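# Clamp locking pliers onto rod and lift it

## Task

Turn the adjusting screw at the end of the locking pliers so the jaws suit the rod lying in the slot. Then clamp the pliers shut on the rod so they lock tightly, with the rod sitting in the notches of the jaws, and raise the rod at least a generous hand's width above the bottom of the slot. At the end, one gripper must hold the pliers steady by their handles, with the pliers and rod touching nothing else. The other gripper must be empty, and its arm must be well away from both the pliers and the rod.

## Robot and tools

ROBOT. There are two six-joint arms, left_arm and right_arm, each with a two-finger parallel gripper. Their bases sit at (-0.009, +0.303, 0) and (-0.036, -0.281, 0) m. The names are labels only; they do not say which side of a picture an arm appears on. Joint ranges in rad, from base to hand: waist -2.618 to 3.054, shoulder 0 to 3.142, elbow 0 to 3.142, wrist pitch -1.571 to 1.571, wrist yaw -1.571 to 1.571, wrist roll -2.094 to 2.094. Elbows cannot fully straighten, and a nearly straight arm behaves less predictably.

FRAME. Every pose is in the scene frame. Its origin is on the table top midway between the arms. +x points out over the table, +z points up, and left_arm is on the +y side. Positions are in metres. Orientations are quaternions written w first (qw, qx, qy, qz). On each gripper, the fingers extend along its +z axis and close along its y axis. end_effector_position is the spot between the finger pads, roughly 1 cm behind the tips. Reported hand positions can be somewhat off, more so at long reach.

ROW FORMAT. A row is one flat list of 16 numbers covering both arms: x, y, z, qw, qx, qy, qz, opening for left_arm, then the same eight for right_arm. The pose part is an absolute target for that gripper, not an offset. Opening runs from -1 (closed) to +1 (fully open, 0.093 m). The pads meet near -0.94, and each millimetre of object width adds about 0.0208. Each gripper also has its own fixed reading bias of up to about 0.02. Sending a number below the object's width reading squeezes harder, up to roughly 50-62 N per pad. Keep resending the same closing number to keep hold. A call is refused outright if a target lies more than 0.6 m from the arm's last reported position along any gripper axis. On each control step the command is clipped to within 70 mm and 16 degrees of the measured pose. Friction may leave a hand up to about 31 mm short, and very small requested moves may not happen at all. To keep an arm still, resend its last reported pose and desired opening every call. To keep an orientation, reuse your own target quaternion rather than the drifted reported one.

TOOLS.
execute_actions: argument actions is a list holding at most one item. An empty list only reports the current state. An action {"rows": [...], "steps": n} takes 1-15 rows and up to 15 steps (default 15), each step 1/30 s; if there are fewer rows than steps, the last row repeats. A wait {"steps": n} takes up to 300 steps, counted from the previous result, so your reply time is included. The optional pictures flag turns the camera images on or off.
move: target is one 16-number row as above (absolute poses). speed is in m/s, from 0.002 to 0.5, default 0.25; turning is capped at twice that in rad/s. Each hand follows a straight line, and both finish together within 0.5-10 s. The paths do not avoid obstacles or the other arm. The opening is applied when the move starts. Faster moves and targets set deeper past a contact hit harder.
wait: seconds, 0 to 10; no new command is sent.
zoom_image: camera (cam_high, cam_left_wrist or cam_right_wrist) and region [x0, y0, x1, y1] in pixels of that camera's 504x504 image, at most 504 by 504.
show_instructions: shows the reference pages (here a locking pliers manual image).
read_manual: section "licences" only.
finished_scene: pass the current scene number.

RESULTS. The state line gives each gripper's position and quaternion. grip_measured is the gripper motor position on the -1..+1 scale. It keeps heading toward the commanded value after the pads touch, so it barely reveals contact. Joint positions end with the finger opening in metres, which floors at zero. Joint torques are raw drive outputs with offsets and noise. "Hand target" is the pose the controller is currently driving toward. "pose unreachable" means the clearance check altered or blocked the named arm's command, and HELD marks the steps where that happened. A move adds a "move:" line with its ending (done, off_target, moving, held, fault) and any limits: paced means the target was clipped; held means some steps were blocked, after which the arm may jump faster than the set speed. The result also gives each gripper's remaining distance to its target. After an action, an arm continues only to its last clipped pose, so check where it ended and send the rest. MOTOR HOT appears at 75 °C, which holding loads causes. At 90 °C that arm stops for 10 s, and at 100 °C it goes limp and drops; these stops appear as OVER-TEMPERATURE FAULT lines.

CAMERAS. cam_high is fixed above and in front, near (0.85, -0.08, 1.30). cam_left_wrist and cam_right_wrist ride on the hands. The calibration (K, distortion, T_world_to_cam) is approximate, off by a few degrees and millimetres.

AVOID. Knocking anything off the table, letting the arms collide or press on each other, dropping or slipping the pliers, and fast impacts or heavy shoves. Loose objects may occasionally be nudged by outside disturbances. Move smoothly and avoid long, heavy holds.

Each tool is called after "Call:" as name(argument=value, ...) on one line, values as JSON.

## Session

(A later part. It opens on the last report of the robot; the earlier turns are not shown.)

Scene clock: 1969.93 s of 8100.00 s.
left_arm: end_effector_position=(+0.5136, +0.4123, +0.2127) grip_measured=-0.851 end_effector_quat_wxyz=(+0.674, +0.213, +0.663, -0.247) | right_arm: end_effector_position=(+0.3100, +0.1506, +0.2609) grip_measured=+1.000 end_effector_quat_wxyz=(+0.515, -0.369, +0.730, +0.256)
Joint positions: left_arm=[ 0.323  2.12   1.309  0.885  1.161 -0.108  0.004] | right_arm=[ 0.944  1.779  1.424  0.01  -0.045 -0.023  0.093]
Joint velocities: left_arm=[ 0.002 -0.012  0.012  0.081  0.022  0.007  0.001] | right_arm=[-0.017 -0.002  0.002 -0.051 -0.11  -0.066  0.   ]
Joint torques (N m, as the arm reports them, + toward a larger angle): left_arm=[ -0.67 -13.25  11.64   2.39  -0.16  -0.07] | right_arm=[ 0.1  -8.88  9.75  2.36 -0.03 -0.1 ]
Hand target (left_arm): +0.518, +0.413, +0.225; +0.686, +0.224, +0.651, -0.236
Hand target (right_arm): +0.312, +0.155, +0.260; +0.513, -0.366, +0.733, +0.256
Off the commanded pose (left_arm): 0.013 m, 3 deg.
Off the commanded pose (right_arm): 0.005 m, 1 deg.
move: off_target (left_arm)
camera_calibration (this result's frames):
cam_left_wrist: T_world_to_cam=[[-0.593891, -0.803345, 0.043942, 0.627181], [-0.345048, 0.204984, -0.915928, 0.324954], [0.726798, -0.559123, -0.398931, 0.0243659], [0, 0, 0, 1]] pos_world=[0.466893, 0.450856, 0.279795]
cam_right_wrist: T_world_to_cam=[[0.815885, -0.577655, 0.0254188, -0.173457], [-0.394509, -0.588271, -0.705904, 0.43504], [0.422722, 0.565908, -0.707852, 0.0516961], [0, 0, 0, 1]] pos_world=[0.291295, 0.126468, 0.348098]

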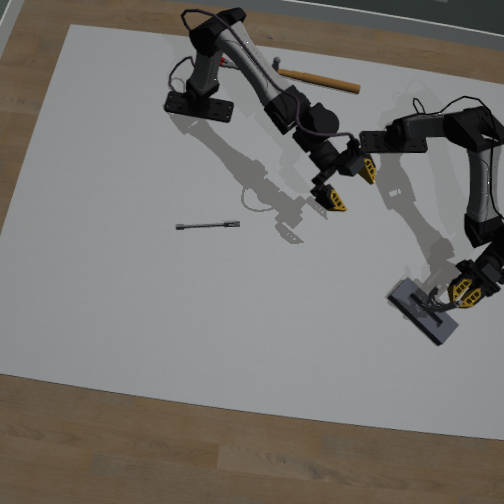

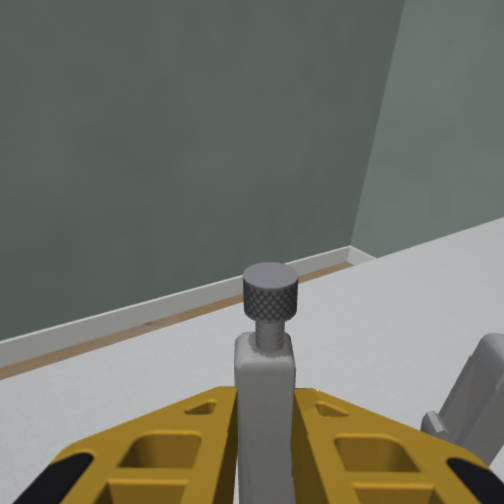

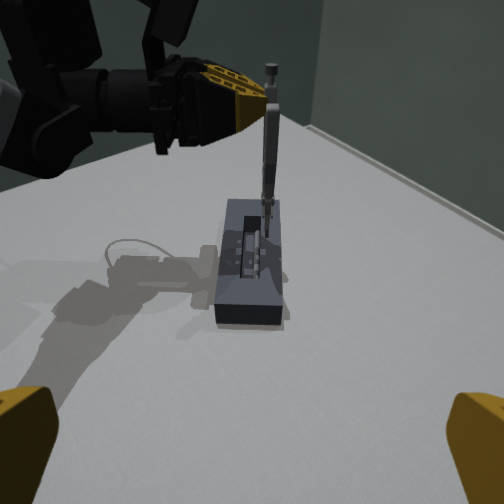

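Call:
move(target=[0.500,0.424,0.222,0.686,0.224,0.651,-0.236,-0.9,0.312,0.155,0.26,0.513,-0.366,0.733,0.256,1], speed=0.05)

Call:
zoom_image(camera="cam_right_wrist", region=[190,150,330,330])

Scene clock: 1974.27 s of 8100.00 s.
left_arm: end_effector_position=(+0.5065, +0.4245, +0.2171) grip_measured=-0.851 end_effector_quat_wxyz=(+0.681, +0.221, +0.656, -0.238) | right_arm: end_effector_position=(+0.3101, +0.1505, +0.2609) grip_measured=+1.000 end_effector_quat_wxyz=(+0.515, -0.368, +0.730, +0.256)
Joint positions: left_arm=[ 0.354  2.12   1.309  0.92   1.191 -0.112  0.004] | right_arm=[ 0.944  1.779  1.424  0.01  -0.044 -0.021  0.093]
Joint velocities: left_arm=[-0.002  0.007 -0.017  0.183 -0.022  0.007 -0.001] | right_arm=[-0.002 -0.002 -0.007  0.037 -0.051 -0.007  0.   ]
Joint torques (N m, as the arm reports them, + toward a larger angle): left_arm=[  0.06 -15.81   5.71   2.31  -0.08  -0.09] | right_arm=[ 0.12 -8.79  9.86  2.35  0.   -0.07]
Hand target (left_arm): +0.500, +0.424, +0.222; +0.685, +0.225, +0.652, -0.235
Hand target (right_arm): +0.312, +0.155, +0.260; +0.513, -0.366, +0.733, +0.256
Off the commanded pose (left_arm): 0.008 m, 1 deg.
Off the commanded pose (right_arm): 0.005 m, 0 deg.
move: done
camera_calibration (this result's frames):
cam_left_wrist: T_world_to_cam=[[-0.593468, -0.804718, 0.0149804, 0.639221], [-0.320924, 0.219526, -0.921312, 0.306819], [0.738108, -0.551577, -0.388536, 0.0269498], [0, 0, 0, 1]] pos_world=[0.457931, 0.461903, 0.283571]
cam_right_wrist: T_world_to_cam=[[0.815196, -0.578678, 0.0242408, -0.17291], [-0.395906, -0.587292, -0.705937, 0.435327], [0.422747, 0.565879, -0.70786, 0.0516941], [0, 0, 0, 1]] pos_world=[0.29145, 0.126353, 0.348097]

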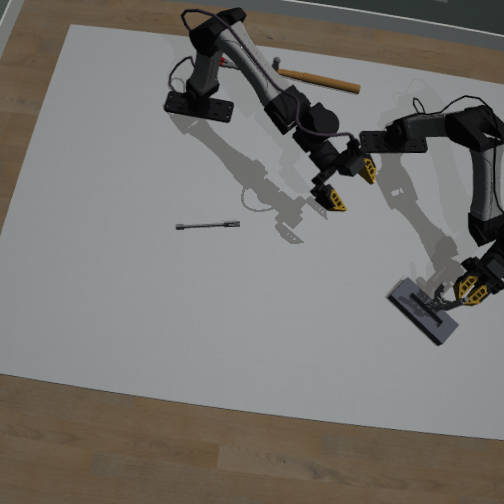

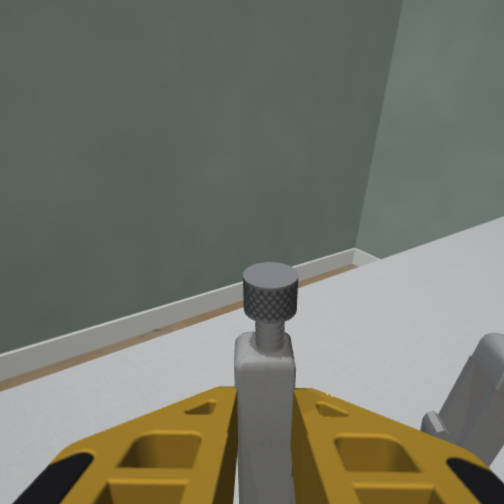

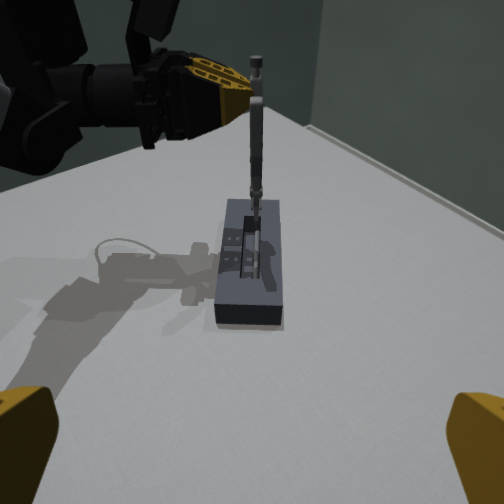

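Region (190, 150, 330, 330) of cam_right_wrist's 504x504 image, scaled by 2.800, with more detail than that image has.

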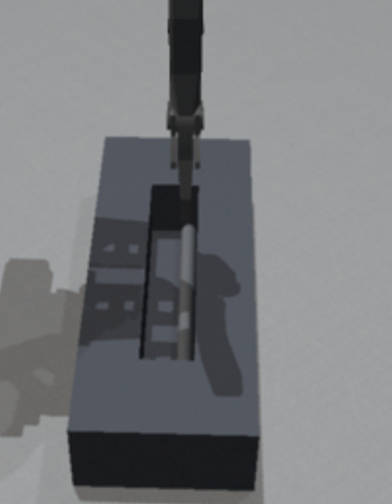

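Call:
move(target=[0.505,0.4245,0.190,0.681,0.221,0.656,-0.238,-0.9,0.312,0.155,0.26,0.513,-0.366,0.733,0.256,1], speed=0.04)

Call:
zoom_image(camera="cam_right_wrist", region=[190,150,330,330])

Scene clock: 1978.30 s of 8100.00 s.
left_arm: end_effector_position=(+0.5077, +0.4251, +0.1949) grip_measured=-0.851 end_effector_quat_wxyz=(+0.678, +0.219, +0.659, -0.242) | right_arm: end_effector_position=(+0.3101, +0.1505, +0.2609) grip_measured=+1.000 end_effector_quat_wxyz=(+0.515, -0.368, +0.730, +0.256)
Joint positions: left_arm=[ 0.354  2.169  1.292  0.973  1.192 -0.111  0.004] | right_arm=[ 0.944  1.779  1.424  0.01  -0.044 -0.021  0.093]
Joint velocities: left_arm=[ 0.012  0.002  0.012  0.081  0.051 -0.066 -0.   ] | right_arm=[-0.002  0.002  0.007 -0.022 -0.022  0.022  0.   ]
Joint torques (N m, as the arm reports them, + toward a larger angle): left_arm=[ -0.1  -13.5    6.49   2.32  -0.12   0.06] | right_arm=[ 0.17 -8.77  9.85  2.34  0.   -0.06]
Hand target (left_arm): +0.505, +0.425, +0.190; +0.680, +0.221, +0.657, -0.238
Hand target (right_arm): +0.312, +0.155, +0.260; +0.513, -0.366, +0.733, +0.256
Off the commanded pose (left_arm): 0.006 m, 1 deg.
Off the commanded pose (right_arm): 0.005 m, 0 deg.
move: done
camera_calibration (this result's frames):
cam_left_wrist: T_world_to_cam=[[-0.594448, -0.803735, 0.0253499, 0.638806], [-0.33002, 0.215095, -0.919142, 0.292687], [0.733293, -0.554747, -0.393111, 0.0224438], [0, 0, 0, 1]] pos_world=[0.459871, 0.462925, 0.26165]
cam_right_wrist: T_world_to_cam=[[0.815196, -0.578678, 0.0242408, -0.17291], [-0.395906, -0.587292, -0.705937, 0.435327], [0.422747, 0.565879, -0.70786, 0.0516941], [0, 0, 0, 1]] pos_world=[0.29145, 0.126353, 0.348097]

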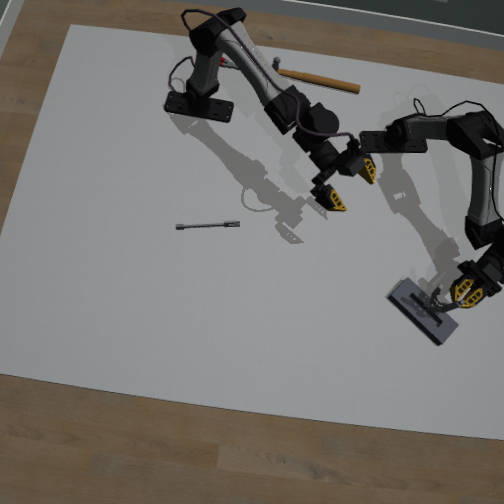

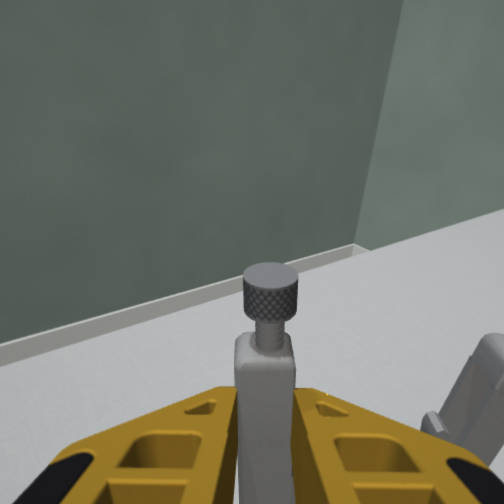

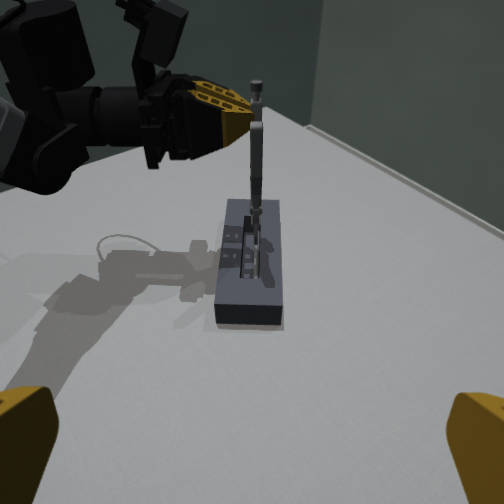

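Region (190, 150, 330, 330) of cam_right_wrist's 504x504 image, scaled by 2.800, with more detail than that image has.

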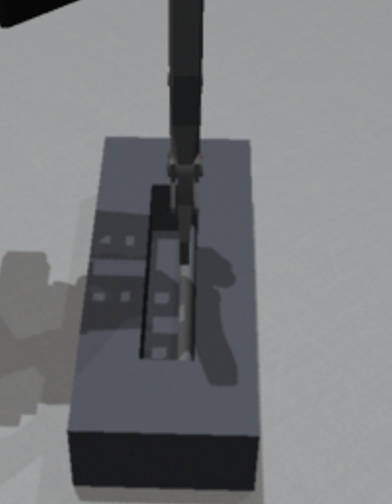

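Call:
move(target=[0.508,0.423,0.172,0.683,0.222,0.654,-0.238,-0.9,0.312,0.155,0.26,0.513,-0.366,0.733,0.256,1], speed=0.03)

Call:
zoom_image(camera="cam_right_wrist", region=[210,190,300,300])

Scene clock: 1985.20 s of 8100.00 s.
left_arm: end_effector_position=(+0.5101, +0.4266, +0.1787) grip_measured=-0.851 end_effector_quat_wxyz=(+0.681, +0.223, +0.655, -0.237) | right_arm: end_effector_position=(+0.3101, +0.1505, +0.2609) grip_measured=+1.000 end_effector_quat_wxyz=(+0.515, -0.368, +0.730, +0.256)
Joint positions: left_arm=[ 0.354  2.221  1.292  1.041  1.192 -0.111  0.004] | right_arm=[ 0.944  1.779  1.424  0.01  -0.044 -0.021  0.093]
Joint velocities: left_arm=[-0.007 -0.007  0.002 -0.007  0.066 -0.007 -0.001] | right_arm=[-0.002 -0.007  0.002  0.037 -0.007 -0.066  0.   ]
Joint torques (N m, as the arm reports them, + toward a larger angle): left_arm=[ -0.62 -13.48   5.76   2.29  -0.18  -0.08] | right_arm=[ 0.1  -8.74  9.84  2.35  0.   -0.06]
Hand target (left_arm): +0.508, +0.423, +0.172; +0.682, +0.222, +0.655, -0.238
Hand target (right_arm): +0.312, +0.155, +0.260; +0.513, -0.366, +0.733, +0.256
Off the commanded pose (left_arm): 0.008 m, 0 deg.
Off the commanded pose (right_arm): 0.005 m, 0 deg.
move: done
camera_calibration (this result's frames):
cam_left_wrist: T_world_to_cam=[[-0.594692, -0.803878, 0.0109651, 0.644591], [-0.317604, 0.222384, -0.921777, 0.269327], [0.738558, -0.551656, -0.387565, 0.0100802], [0, 0, 0, 1]] pos_world=[0.461428, 0.46384, 0.245098]
cam_right_wrist: T_world_to_cam=[[0.815196, -0.578678, 0.0242408, -0.17291], [-0.395906, -0.587292, -0.705937, 0.435327], [0.422747, 0.565879, -0.70786, 0.0516941], [0, 0, 0, 1]] pos_world=[0.29145, 0.126353, 0.348097]

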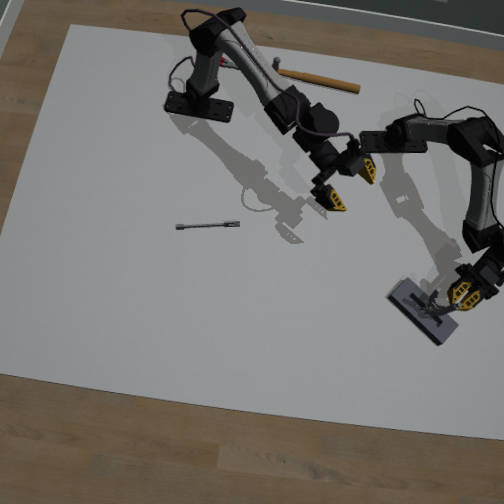

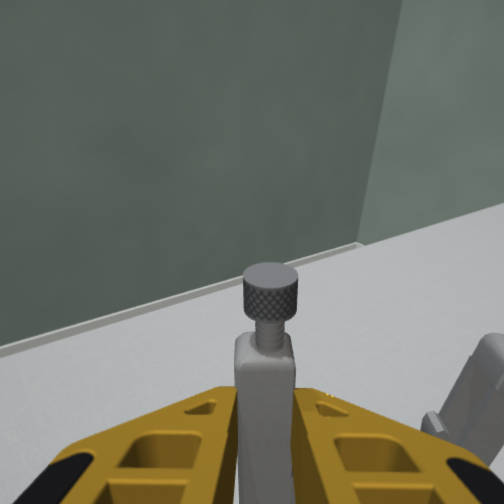

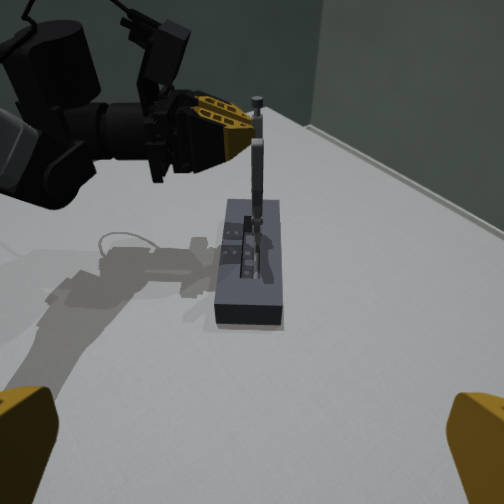

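Region (210, 190, 300, 300) of cam_right_wrist's 504x504 image, scaled by 4.582, with more detail than that image has; it fills the left 412 columns of this view, and the rest is white.

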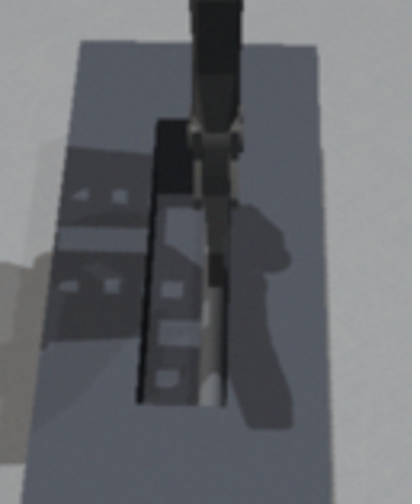

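Call:
move(target=[0.510,0.424,0.160,0.683,0.222,0.654,-0.238,-0.9,0.312,0.155,0.26,0.513,-0.366,0.733,0.256,1], speed=0.02)

Call:
zoom_image(camera="cam_right_wrist", region=[210,190,300,300])

Scene clock: 1988.97 s of 8100.00 s.
left_arm: end_effector_position=(+0.5115, +0.4274, +0.1654) grip_measured=-0.851 end_effector_quat_wxyz=(+0.681, +0.223, +0.656, -0.238) | right_arm: end_effector_position=(+0.3101, +0.1505, +0.2609) grip_measured=+1.000 end_effector_quat_wxyz=(+0.515, -0.368, +0.730, +0.256)
Joint positions: left_arm=[ 0.354  2.258  1.292  1.076  1.192 -0.111  0.004] | right_arm=[ 0.944  1.779  1.424  0.01  -0.044 -0.021  0.093]
Joint velocities: left_arm=[ 0.007 -0.002  0.007  0.037 -0.007  0.007 -0.001] | right_arm=[ 0.007  0.007  0.002 -0.081  0.007  0.095  0.   ]
Joint torques (N m, as the arm reports them, + toward a larger angle): left_arm=[ -0.58 -13.69   5.98   2.31  -0.18  -0.05] | right_arm=[ 0.17 -8.82  9.82  2.33 -0.01 -0.05]
Hand target (left_arm): +0.510, +0.424, +0.160; +0.682, +0.222, +0.654, -0.238
Hand target (right_arm): +0.312, +0.155, +0.260; +0.513, -0.366, +0.733, +0.256
Off the commanded pose (left_arm): 0.007 m, 0 deg.
Off the commanded pose (right_arm): 0.005 m, 0 deg.
move: done
camera_calibration (this result's frames):
cam_left_wrist: T_world_to_cam=[[-0.594681, -0.803872, 0.0120178, 0.646047], [-0.318514, 0.22185, -0.921592, 0.257989], [0.738176, -0.551881, -0.387974, 0.00470294], [0, 0, 0, 1]] pos_world=[0.462894, 0.4647, 0.231821]
cam_right_wrist: T_world_to_cam=[[0.815196, -0.578678, 0.0242408, -0.17291], [-0.395906, -0.587292, -0.705937, 0.435327], [0.422747, 0.565879, -0.70786, 0.0516941], [0, 0, 0, 1]] pos_world=[0.29145, 0.126353, 0.348097]

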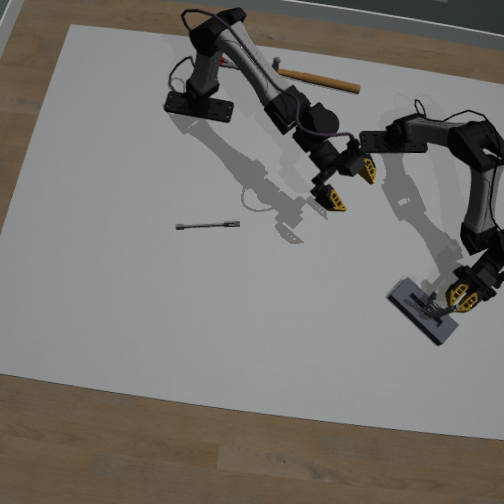

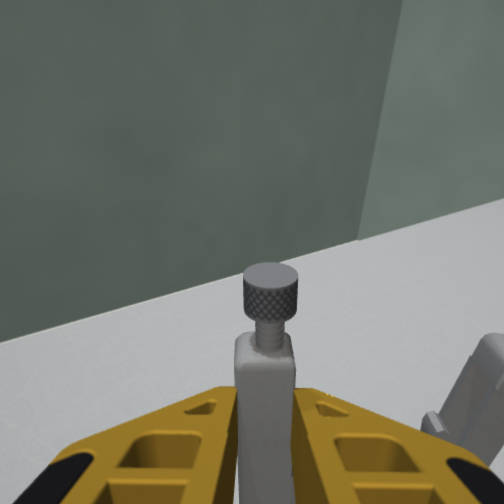

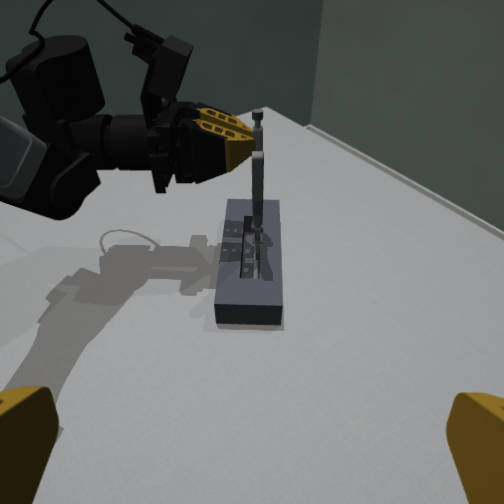

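Region (210, 190, 300, 300) of cam_right_wrist's 504x504 image, scaled by 4.582, with more detail than that image has; it fills the left 412 columns of this view, and the rest is white.

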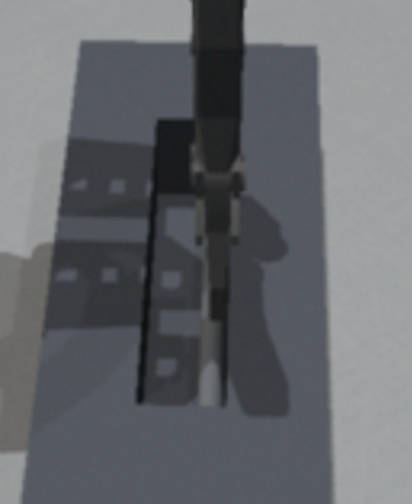

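Call:
move(target=[0.511,0.425,0.152,0.683,0.222,0.654,-0.238,-0.9,0.312,0.155,0.26,0.513,-0.366,0.733,0.256,1], speed=0.015)

Call:
zoom_image(camera="cam_right_wrist", region=[210,190,300,300])

Scene clock: 1992.40 s of 8100.00 s.
left_arm: end_effector_position=(+0.5117, +0.4276, +0.1632) grip_measured=-0.851 end_effector_quat_wxyz=(+0.687, +0.229, +0.650, -0.232) | right_arm: end_effector_position=(+0.3101, +0.1505, +0.2609) grip_measured=+1.000 end_effector_quat_wxyz=(+0.515, -0.368, +0.730, +0.256)
Joint positions: left_arm=[ 0.354  2.273  1.292  1.117  1.192 -0.114  0.004] | right_arm=[ 0.944  1.779  1.424  0.01  -0.044 -0.021  0.093]
Joint velocities: left_arm=[ 0.012 -0.007 -0.007 -0.037 -0.007  0.007  0.002] | right_arm=[-0.017  0.007  0.002  0.007  0.022 -0.037  0.   ]
Joint torques (N m, as the arm reports them, + toward a larger angle): left_arm=[ -0.7  -12.7    6.33   2.11  -0.19  -0.04] | right_arm=[ 0.09 -8.77  9.82  2.33 -0.02 -0.06]
Hand target (left_arm): +0.511, +0.425, +0.152; +0.683, +0.222, +0.654, -0.238
Hand target (right_arm): +0.312, +0.155, +0.260; +0.513, -0.366, +0.733, +0.256
Off the commanded pose (left_arm): 0.012 m, 1 deg.
Off the commanded pose (right_arm): 0.005 m, 0 deg.
move: off_target (left_arm)
camera_calibration (this result's frames):
cam_left_wrist: T_world_to_cam=[[-0.594206, -0.804269, -0.0084359, 0.649567], [-0.30008, 0.23141, -0.92542, 0.243127], [0.746238, -0.547359, -0.37885, -0.00372296], [0, 0, 0, 1]] pos_world=[0.461713, 0.464126, 0.229064]
cam_right_wrist: T_world_to_cam=[[0.815196, -0.578678, 0.0242408, -0.17291], [-0.395906, -0.587292, -0.705937, 0.435327], [0.422747, 0.565879, -0.70786, 0.0516941], [0, 0, 0, 1]] pos_world=[0.29145, 0.126353, 0.348097]

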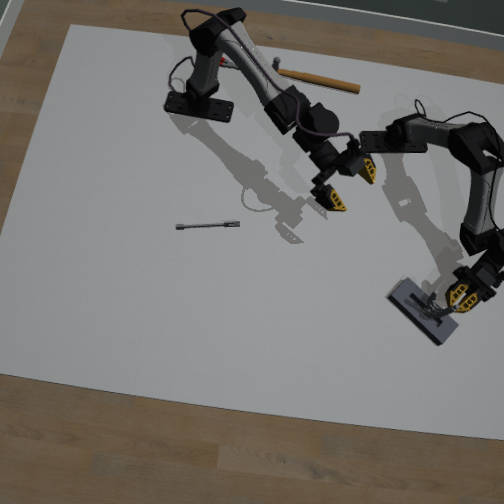

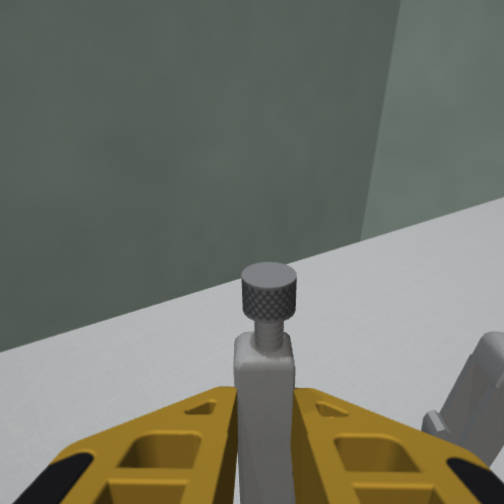

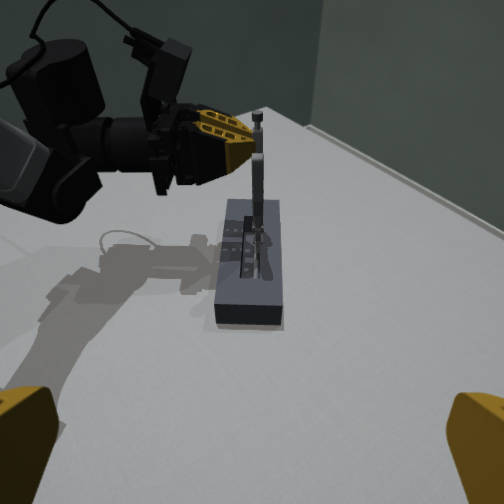

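Region (210, 190, 300, 300) of cam_right_wrist's 504x504 image, scaled by 4.582, with more detail than that image has; it fills the left 412 columns of this view, and the rest is white.

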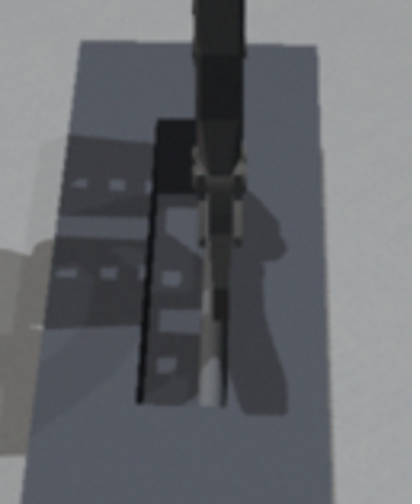

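Call:
move(target=[0.5075,0.4345,0.154,0.683,0.222,0.654,-0.238,-0.9,0.312,0.155,0.26,0.513,-0.366,0.733,0.256,1], speed=0.01)

Call:
zoom_image(camera="cam_right_wrist", region=[210,190,300,300])

Scene clock: 1997.33 s of 8100.00 s.
left_arm: end_effector_position=(+0.5093, +0.4299, +0.1631) grip_measured=-0.851 end_effector_quat_wxyz=(+0.685, +0.229, +0.650, -0.235) | right_arm: end_effector_position=(+0.3101, +0.1505, +0.2609) grip_measured=+1.000 end_effector_quat_wxyz=(+0.515, -0.368, +0.730, +0.256)
Joint positions: left_arm=[ 0.362  2.274  1.292  1.12   1.205 -0.12   0.004] | right_arm=[ 0.944  1.779  1.424  0.01  -0.044 -0.021  0.093]
Joint velocities: left_arm=[-0.002 -0.012 -0.007  0.007  0.066  0.007  0.001] | right_arm=[-0.002  0.007 -0.022 -0.007  0.007 -0.022  0.   ]
Joint torques (N m, as the arm reports them, + toward a larger angle): left_arm=[  0.52 -12.77   7.22   2.08  -0.14  -0.04] | right_arm=[ 0.17 -8.75  9.82  2.34 -0.01 -0.07]
Hand target (left_arm): +0.507, +0.434, +0.154; +0.683, +0.222, +0.654, -0.238
Hand target (right_arm): +0.312, +0.155, +0.260; +0.513, -0.366, +0.733, +0.256
Off the commanded pose (left_arm): 0.010 m, 1 deg.
Off the commanded pose (right_arm): 0.005 m, 0 deg.
move: done
camera_calibration (this result's frames):
cam_left_wrist: T_world_to_cam=[[-0.598959, -0.800765, -0.00482616, 0.650326], [-0.301571, 0.231145, -0.925001, 0.242501], [0.741824, -0.552582, -0.379934, 0.00397419], [0, 0, 0, 1]] pos_world=[0.459701, 0.466902, 0.228962]
cam_right_wrist: T_world_to_cam=[[0.815196, -0.578678, 0.0242408, -0.17291], [-0.395906, -0.587292, -0.705937, 0.435327], [0.422747, 0.565879, -0.70786, 0.0516941], [0, 0, 0, 1]] pos_world=[0.29145, 0.126353, 0.348097]

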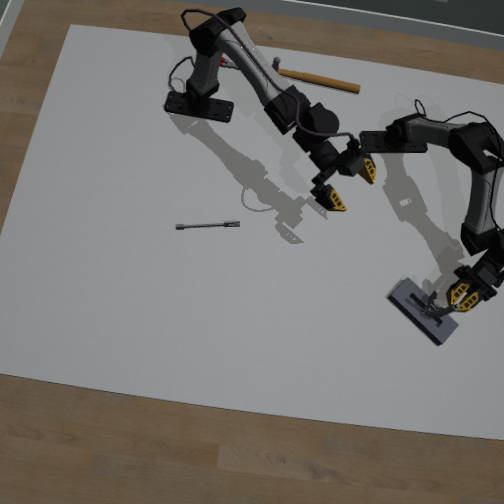

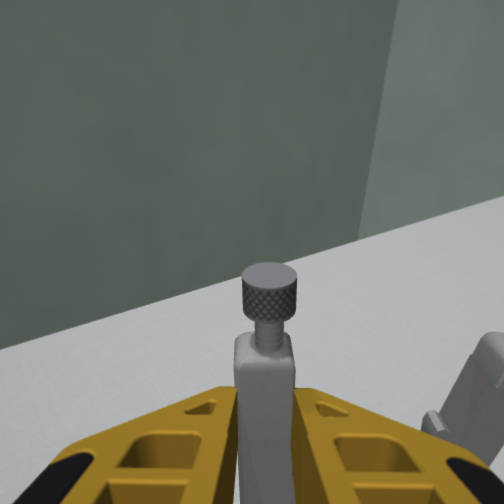

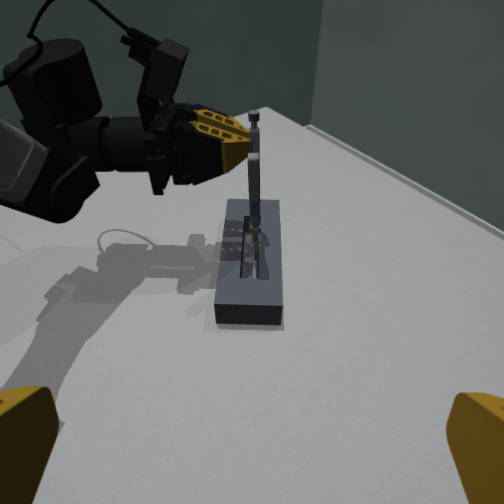

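Region (210, 190, 300, 300) of cam_right_wrist's 504x504 image, scaled by 4.582, with more detail than that image has; it fills the left 412 columns of this view, and the rest is white.

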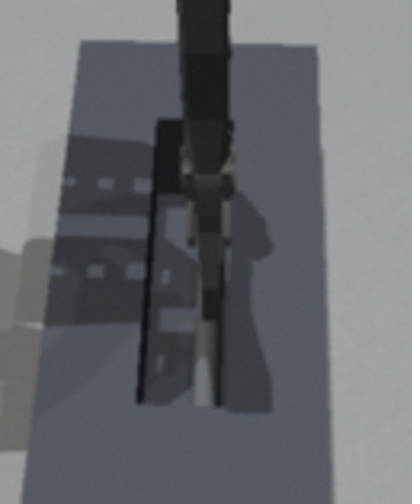

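Call:
move(target=[0.5053,0.438,0.154,0.683,0.222,0.654,-0.238,-0.9,0.312,0.155,0.26,0.513,-0.366,0.733,0.256,1], speed=0.006)

Call:
zoom_image(camera="cam_right_wrist", region=[210,190,300,300])

Scene clock: 2002.50 s of 8100.00 s.
left_arm: end_effector_position=(+0.5070, +0.4332, +0.1629) grip_measured=-0.851 end_effector_quat_wxyz=(+0.684, +0.229, +0.651, -0.236) | right_arm: end_effector_position=(+0.3101, +0.1505, +0.2609) grip_measured=+1.000 end_effector_quat_wxyz=(+0.515, -0.368, +0.730, +0.256)
Joint positions: left_arm=[ 0.372  2.274  1.292  1.12   1.216 -0.124  0.004] | right_arm=[ 0.944  1.779  1.424  0.01  -0.044 -0.021  0.093]
Joint velocities: left_arm=[-0.002 -0.017 -0.007 -0.007 -0.037 -0.022 -0.001] | right_arm=[-0.002  0.022 -0.002 -0.007 -0.007 -0.066  0.   ]
Joint torques (N m, as the arm reports them, + toward a larger angle): left_arm=[  0.46 -12.69   7.13   2.12  -0.1   -0.04] | right_arm=[ 0.08 -8.74  9.85  2.34 -0.01 -0.06]
Hand target (left_arm): +0.505, +0.438, +0.154; +0.683, +0.222, +0.654, -0.238
Hand target (right_arm): +0.312, +0.155, +0.260; +0.513, -0.366, +0.733, +0.256
Off the commanded pose (left_arm): 0.010 m, 1 deg.
Off the commanded pose (right_arm): 0.005 m, 0 deg.
move: done
camera_calibration (this result's frames):
cam_left_wrist: T_world_to_cam=[[-0.600255, -0.799805, -0.00227695, 0.651442], [-0.303489, 0.230401, -0.924559, 0.242145], [0.739992, -0.55428, -0.381032, 0.00929804], [0, 0, 0, 1]] pos_world=[0.457639, 0.47039, 0.228904]
cam_right_wrist: T_world_to_cam=[[0.815196, -0.578678, 0.0242408, -0.17291], [-0.395906, -0.587292, -0.705937, 0.435327], [0.422747, 0.565879, -0.70786, 0.0516941], [0, 0, 0, 1]] pos_world=[0.29145, 0.126353, 0.348097]

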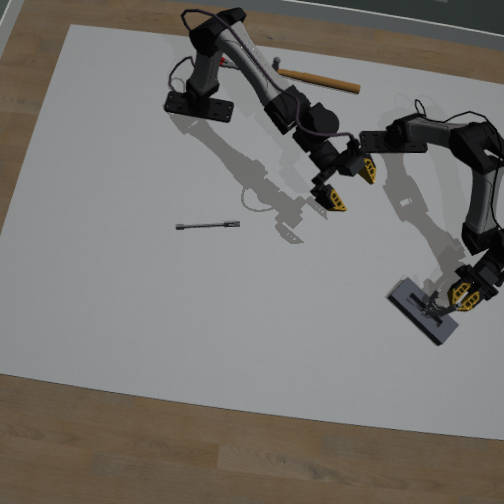

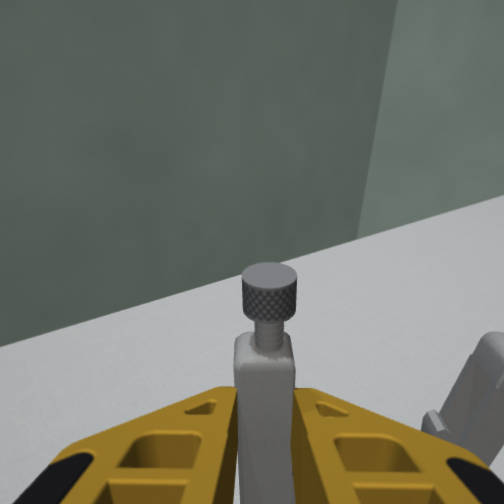

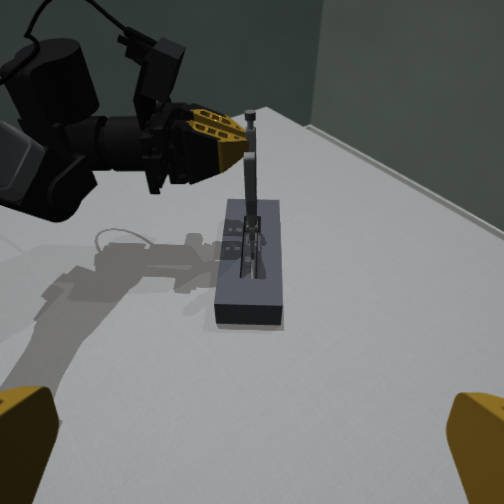

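Region (210, 190, 300, 300) of cam_right_wrist's 504x504 image, scaled by 4.582, with more detail than that image has; it fills the left 412 columns of this view, and the rest is white.

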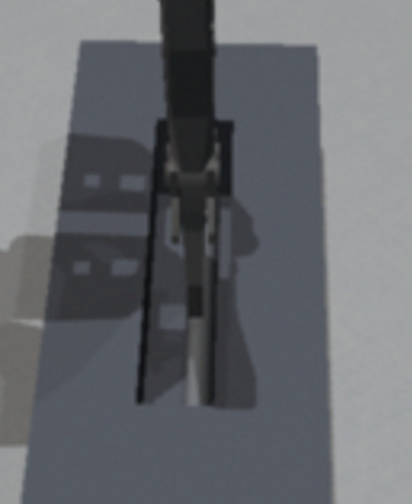

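Call:
move(target=[0.504,0.440,0.154,0.683,0.222,0.654,-0.238,-0.9,0.312,0.155,0.26,0.513,-0.366,0.733,0.256,1], speed=0.004)

Call:
zoom_image(camera="cam_right_wrist", region=[210,190,300,300])

Scene clock: 2009.40 s of 8100.00 s.
left_arm: end_effector_position=(+0.5062, +0.4361, +0.1571) grip_measured=-0.851 end_effector_quat_wxyz=(+0.682, +0.226, +0.654, -0.238) | right_arm: end_effector_position=(+0.3101, +0.1505, +0.2609) grip_measured=+1.000 end_effector_quat_wxyz=(+0.515, -0.368, +0.730, +0.256)
Joint positions: left_arm=[ 0.378  2.285  1.292  1.121  1.22  -0.124  0.004] | right_arm=[ 0.944  1.779  1.424  0.01  -0.044 -0.021  0.093]
Joint velocities: left_arm=[-0.012  0.002 -0.002  0.051  0.051  0.007 -0.   ] | right_arm=[ 0.012  0.017  0.002 -0.007 -0.051 -0.022  0.   ]
Joint torques (N m, as the arm reports them, + toward a larger angle): left_arm=[  0.43 -13.83   7.24   2.13  -0.1   -0.04] | right_arm=[ 0.13 -8.77  9.81  2.35 -0.02 -0.05]
Hand target (left_arm): +0.504, +0.440, +0.154; +0.683, +0.222, +0.654, -0.238
Hand target (right_arm): +0.312, +0.155, +0.260; +0.513, -0.366, +0.733, +0.256
Off the commanded pose (left_arm): 0.005 m, 0 deg.
Off the commanded pose (right_arm): 0.005 m, 0 deg.
move: done
camera_calibration (this result's frames):
cam_left_wrist: T_world_to_cam=[[-0.59867, -0.800955, 0.00815933, 0.651327], [-0.313206, 0.224705, -0.922719, 0.242993], [0.737222, -0.554959, -0.385388, 0.0116332], [0, 0, 0, 1]] pos_world=[0.457461, 0.473537, 0.223383]
cam_right_wrist: T_world_to_cam=[[0.815196, -0.578678, 0.0242408, -0.17291], [-0.395906, -0.587292, -0.705937, 0.435327], [0.422747, 0.565879, -0.70786, 0.0516941], [0, 0, 0, 1]] pos_world=[0.29145, 0.126353, 0.348097]

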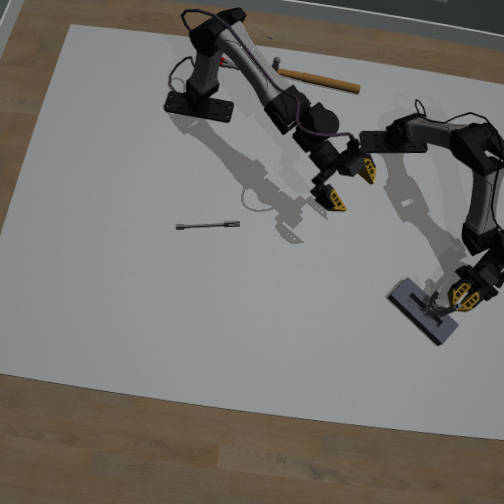

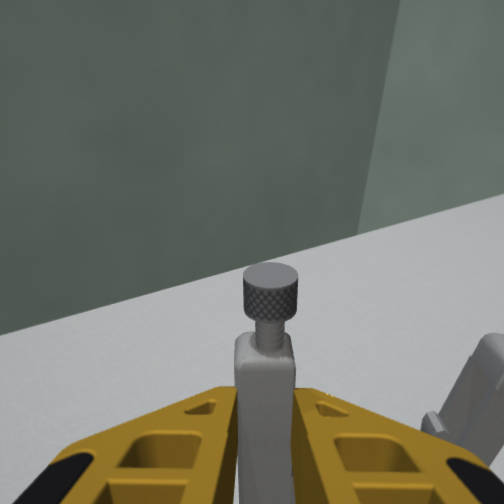

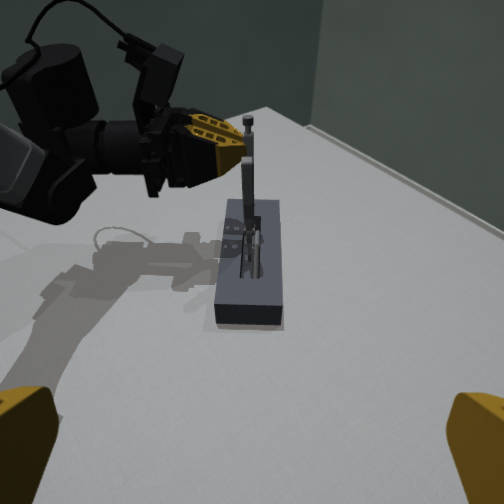

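Region (210, 190, 300, 300) of cam_right_wrist's 504x504 image, scaled by 4.582, with more detail than that image has; it fills the left 412 columns of this view, and the rest is white.

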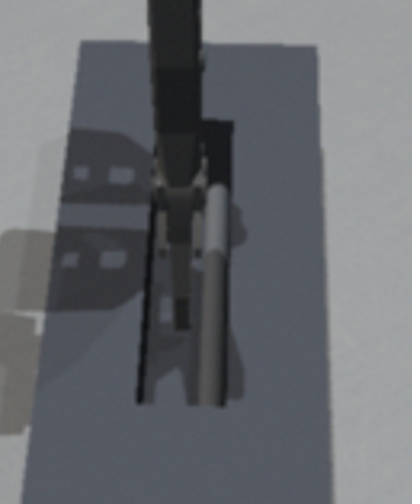

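Call:
move(target=[0.506,0.436,0.186,0.683,0.222,0.654,-0.238,-0.9,0.312,0.155,0.26,0.513,-0.366,0.733,0.256,1], speed=0.03)

Call:
move(target=[0.5145,0.421,0.180,0.683,0.222,0.654,-0.238,-0.9,0.312,0.155,0.26,0.513,-0.366,0.733,0.256,1], speed=0.015)

Call:
zoom_image(camera="cam_right_wrist", region=[210,190,300,300])

Scene clock: 2013.90 s of 8100.00 s.
left_arm: end_effector_position=(+0.5050, +0.4353, +0.1722) grip_measured=-0.851 end_effector_quat_wxyz=(+0.675, +0.217, +0.660, -0.246) | right_arm: end_effector_position=(+0.3101, +0.1505, +0.2609) grip_measured=+1.000 end_effector_quat_wxyz=(+0.515, -0.368, +0.730, +0.256)
Joint positions: left_arm=[ 0.378  2.232  1.292  1.039  1.22  -0.124  0.004] | right_arm=[ 0.944  1.779  1.424  0.01  -0.044 -0.021  0.093]
Joint velocities: left_arm=[-0.022  0.007 -0.007  0.022 -0.022 -0.022  0.   ] | right_arm=[-0.017 -0.002  0.002  0.007 -0.007 -0.007  0.   ]
Joint torques (N m, as the arm reports them, + toward a larger angle): left_arm=[ -0.39 -16.37   8.7    2.09  -0.21  -0.07] | right_arm=[ 0.13 -8.81  9.78  2.34 -0.01 -0.06]
Hand target (left_arm): +0.506, +0.436, +0.186; +0.683, +0.222, +0.654, -0.238
Hand target (right_arm): +0.312, +0.155, +0.260; +0.513, -0.366, +0.733, +0.256
Off the commanded pose (left_arm): 0.014 m, 2 deg.
Off the commanded pose (right_arm): 0.005 m, 0 deg.
move: off_target (left_arm)
camera_calibration (this result's frames):
cam_left_wrist: T_world_to_cam=[[-0.598136, -0.800624, 0.0351309, 0.644753], [-0.335899, 0.210662, -0.918038, 0.273457], [0.727603, -0.560912, -0.394933, 0.0270409], [0, 0, 0, 1]] pos_world=[0.457829, 0.473765, 0.239072]
cam_right_wrist: T_world_to_cam=[[0.815196, -0.578678, 0.0242408, -0.17291], [-0.395906, -0.587292, -0.705937, 0.435327], [0.422747, 0.565879, -0.70786, 0.0516941], [0, 0, 0, 1]] pos_world=[0.29145, 0.126353, 0.348097]

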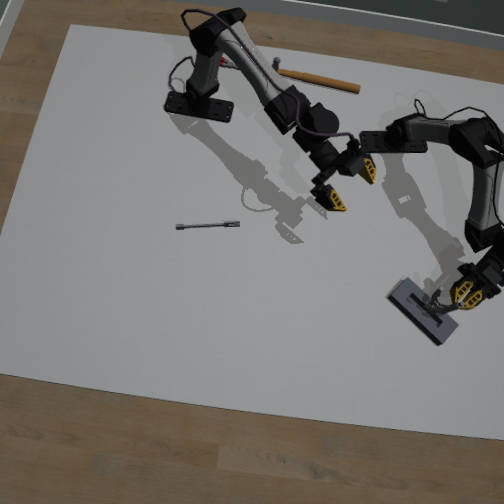

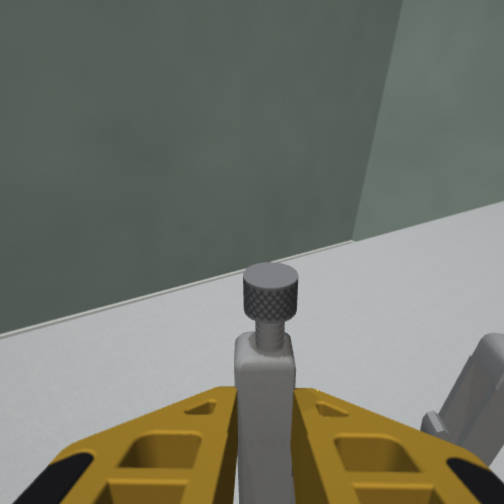

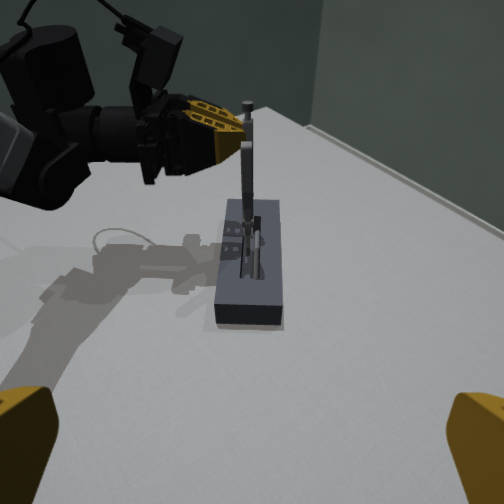

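Scene clock: 2015.37 s of 8100.00 s.
left_arm: end_effector_position=(+0.5126, +0.4246, +0.1720) grip_measured=-0.851 end_effector_quat_wxyz=(+0.676, +0.213, +0.661, -0.246) | right_arm: end_effector_position=(+0.3101, +0.1505, +0.2609) grip_measured=+1.000 end_effector_quat_wxyz=(+0.515, -0.368, +0.730, +0.256)
Joint positions: left_arm=[ 0.348  2.232  1.292  1.033  1.184 -0.124  0.004] | right_arm=[ 0.944  1.779  1.424  0.01  -0.044 -0.021  0.093]
Joint velocities: left_arm=[-0.007 -0.002 -0.002  0.022  0.022  0.022 -0.001] | right_arm=[-0.007  0.002 -0.007 -0.037 -0.022 -0.037  0.   ]
Joint torques (N m, as the arm reports them, + toward a larger angle): left_arm=[ -0.99 -15.18   8.31   2.18  -0.19   0.08] | right_arm=[ 0.15 -8.75  9.8   2.35 -0.01 -0.06]
Hand target (left_arm): +0.514, +0.421, +0.180; +0.683, +0.222, +0.654, -0.238
Hand target (right_arm): +0.312, +0.155, +0.260; +0.513, -0.366, +0.733, +0.256
Off the commanded pose (left_arm): 0.009 m, 2 deg.
Off the commanded pose (right_arm): 0.005 m, 0 deg.
move: done
camera_calibration (this result's frames):
cam_left_wrist: T_world_to_cam=[[-0.59296, -0.804167, 0.0413983, 0.638526], [-0.339765, 0.203256, -0.918284, 0.283299], [0.73004, -0.558571, -0.393751, 0.0129549], [0, 0, 0, 1]] pos_world=[0.465418, 0.463136, 0.238816]
cam_right_wrist: T_world_to_cam=[[0.815196, -0.578678, 0.0242408, -0.17291], [-0.395906, -0.587292, -0.705937, 0.435327], [0.422747, 0.565879, -0.70786, 0.0516941], [0, 0, 0, 1]] pos_world=[0.29145, 0.126353, 0.348097]

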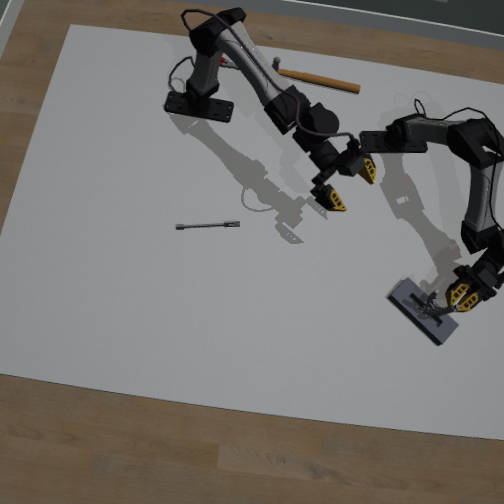

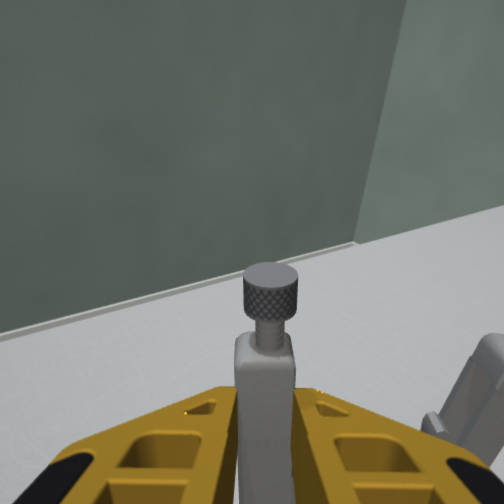

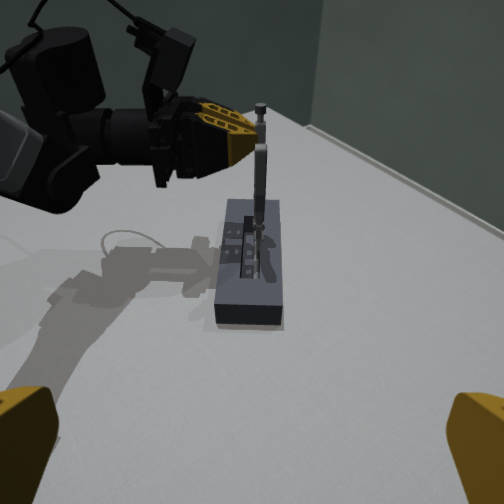

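Region (210, 190, 300, 300) of cam_right_wrist's 504x504 image, scaled by 4.582, with more detail than that image has; it fills the left 412 columns of this view, and the rest is white.

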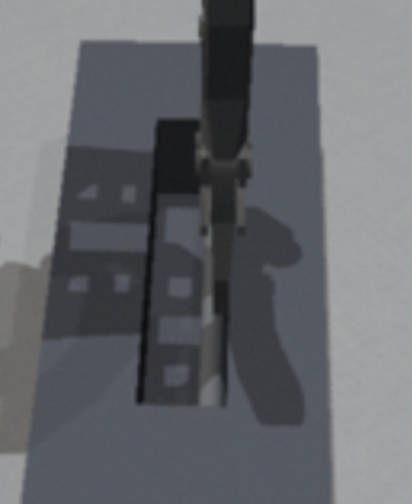

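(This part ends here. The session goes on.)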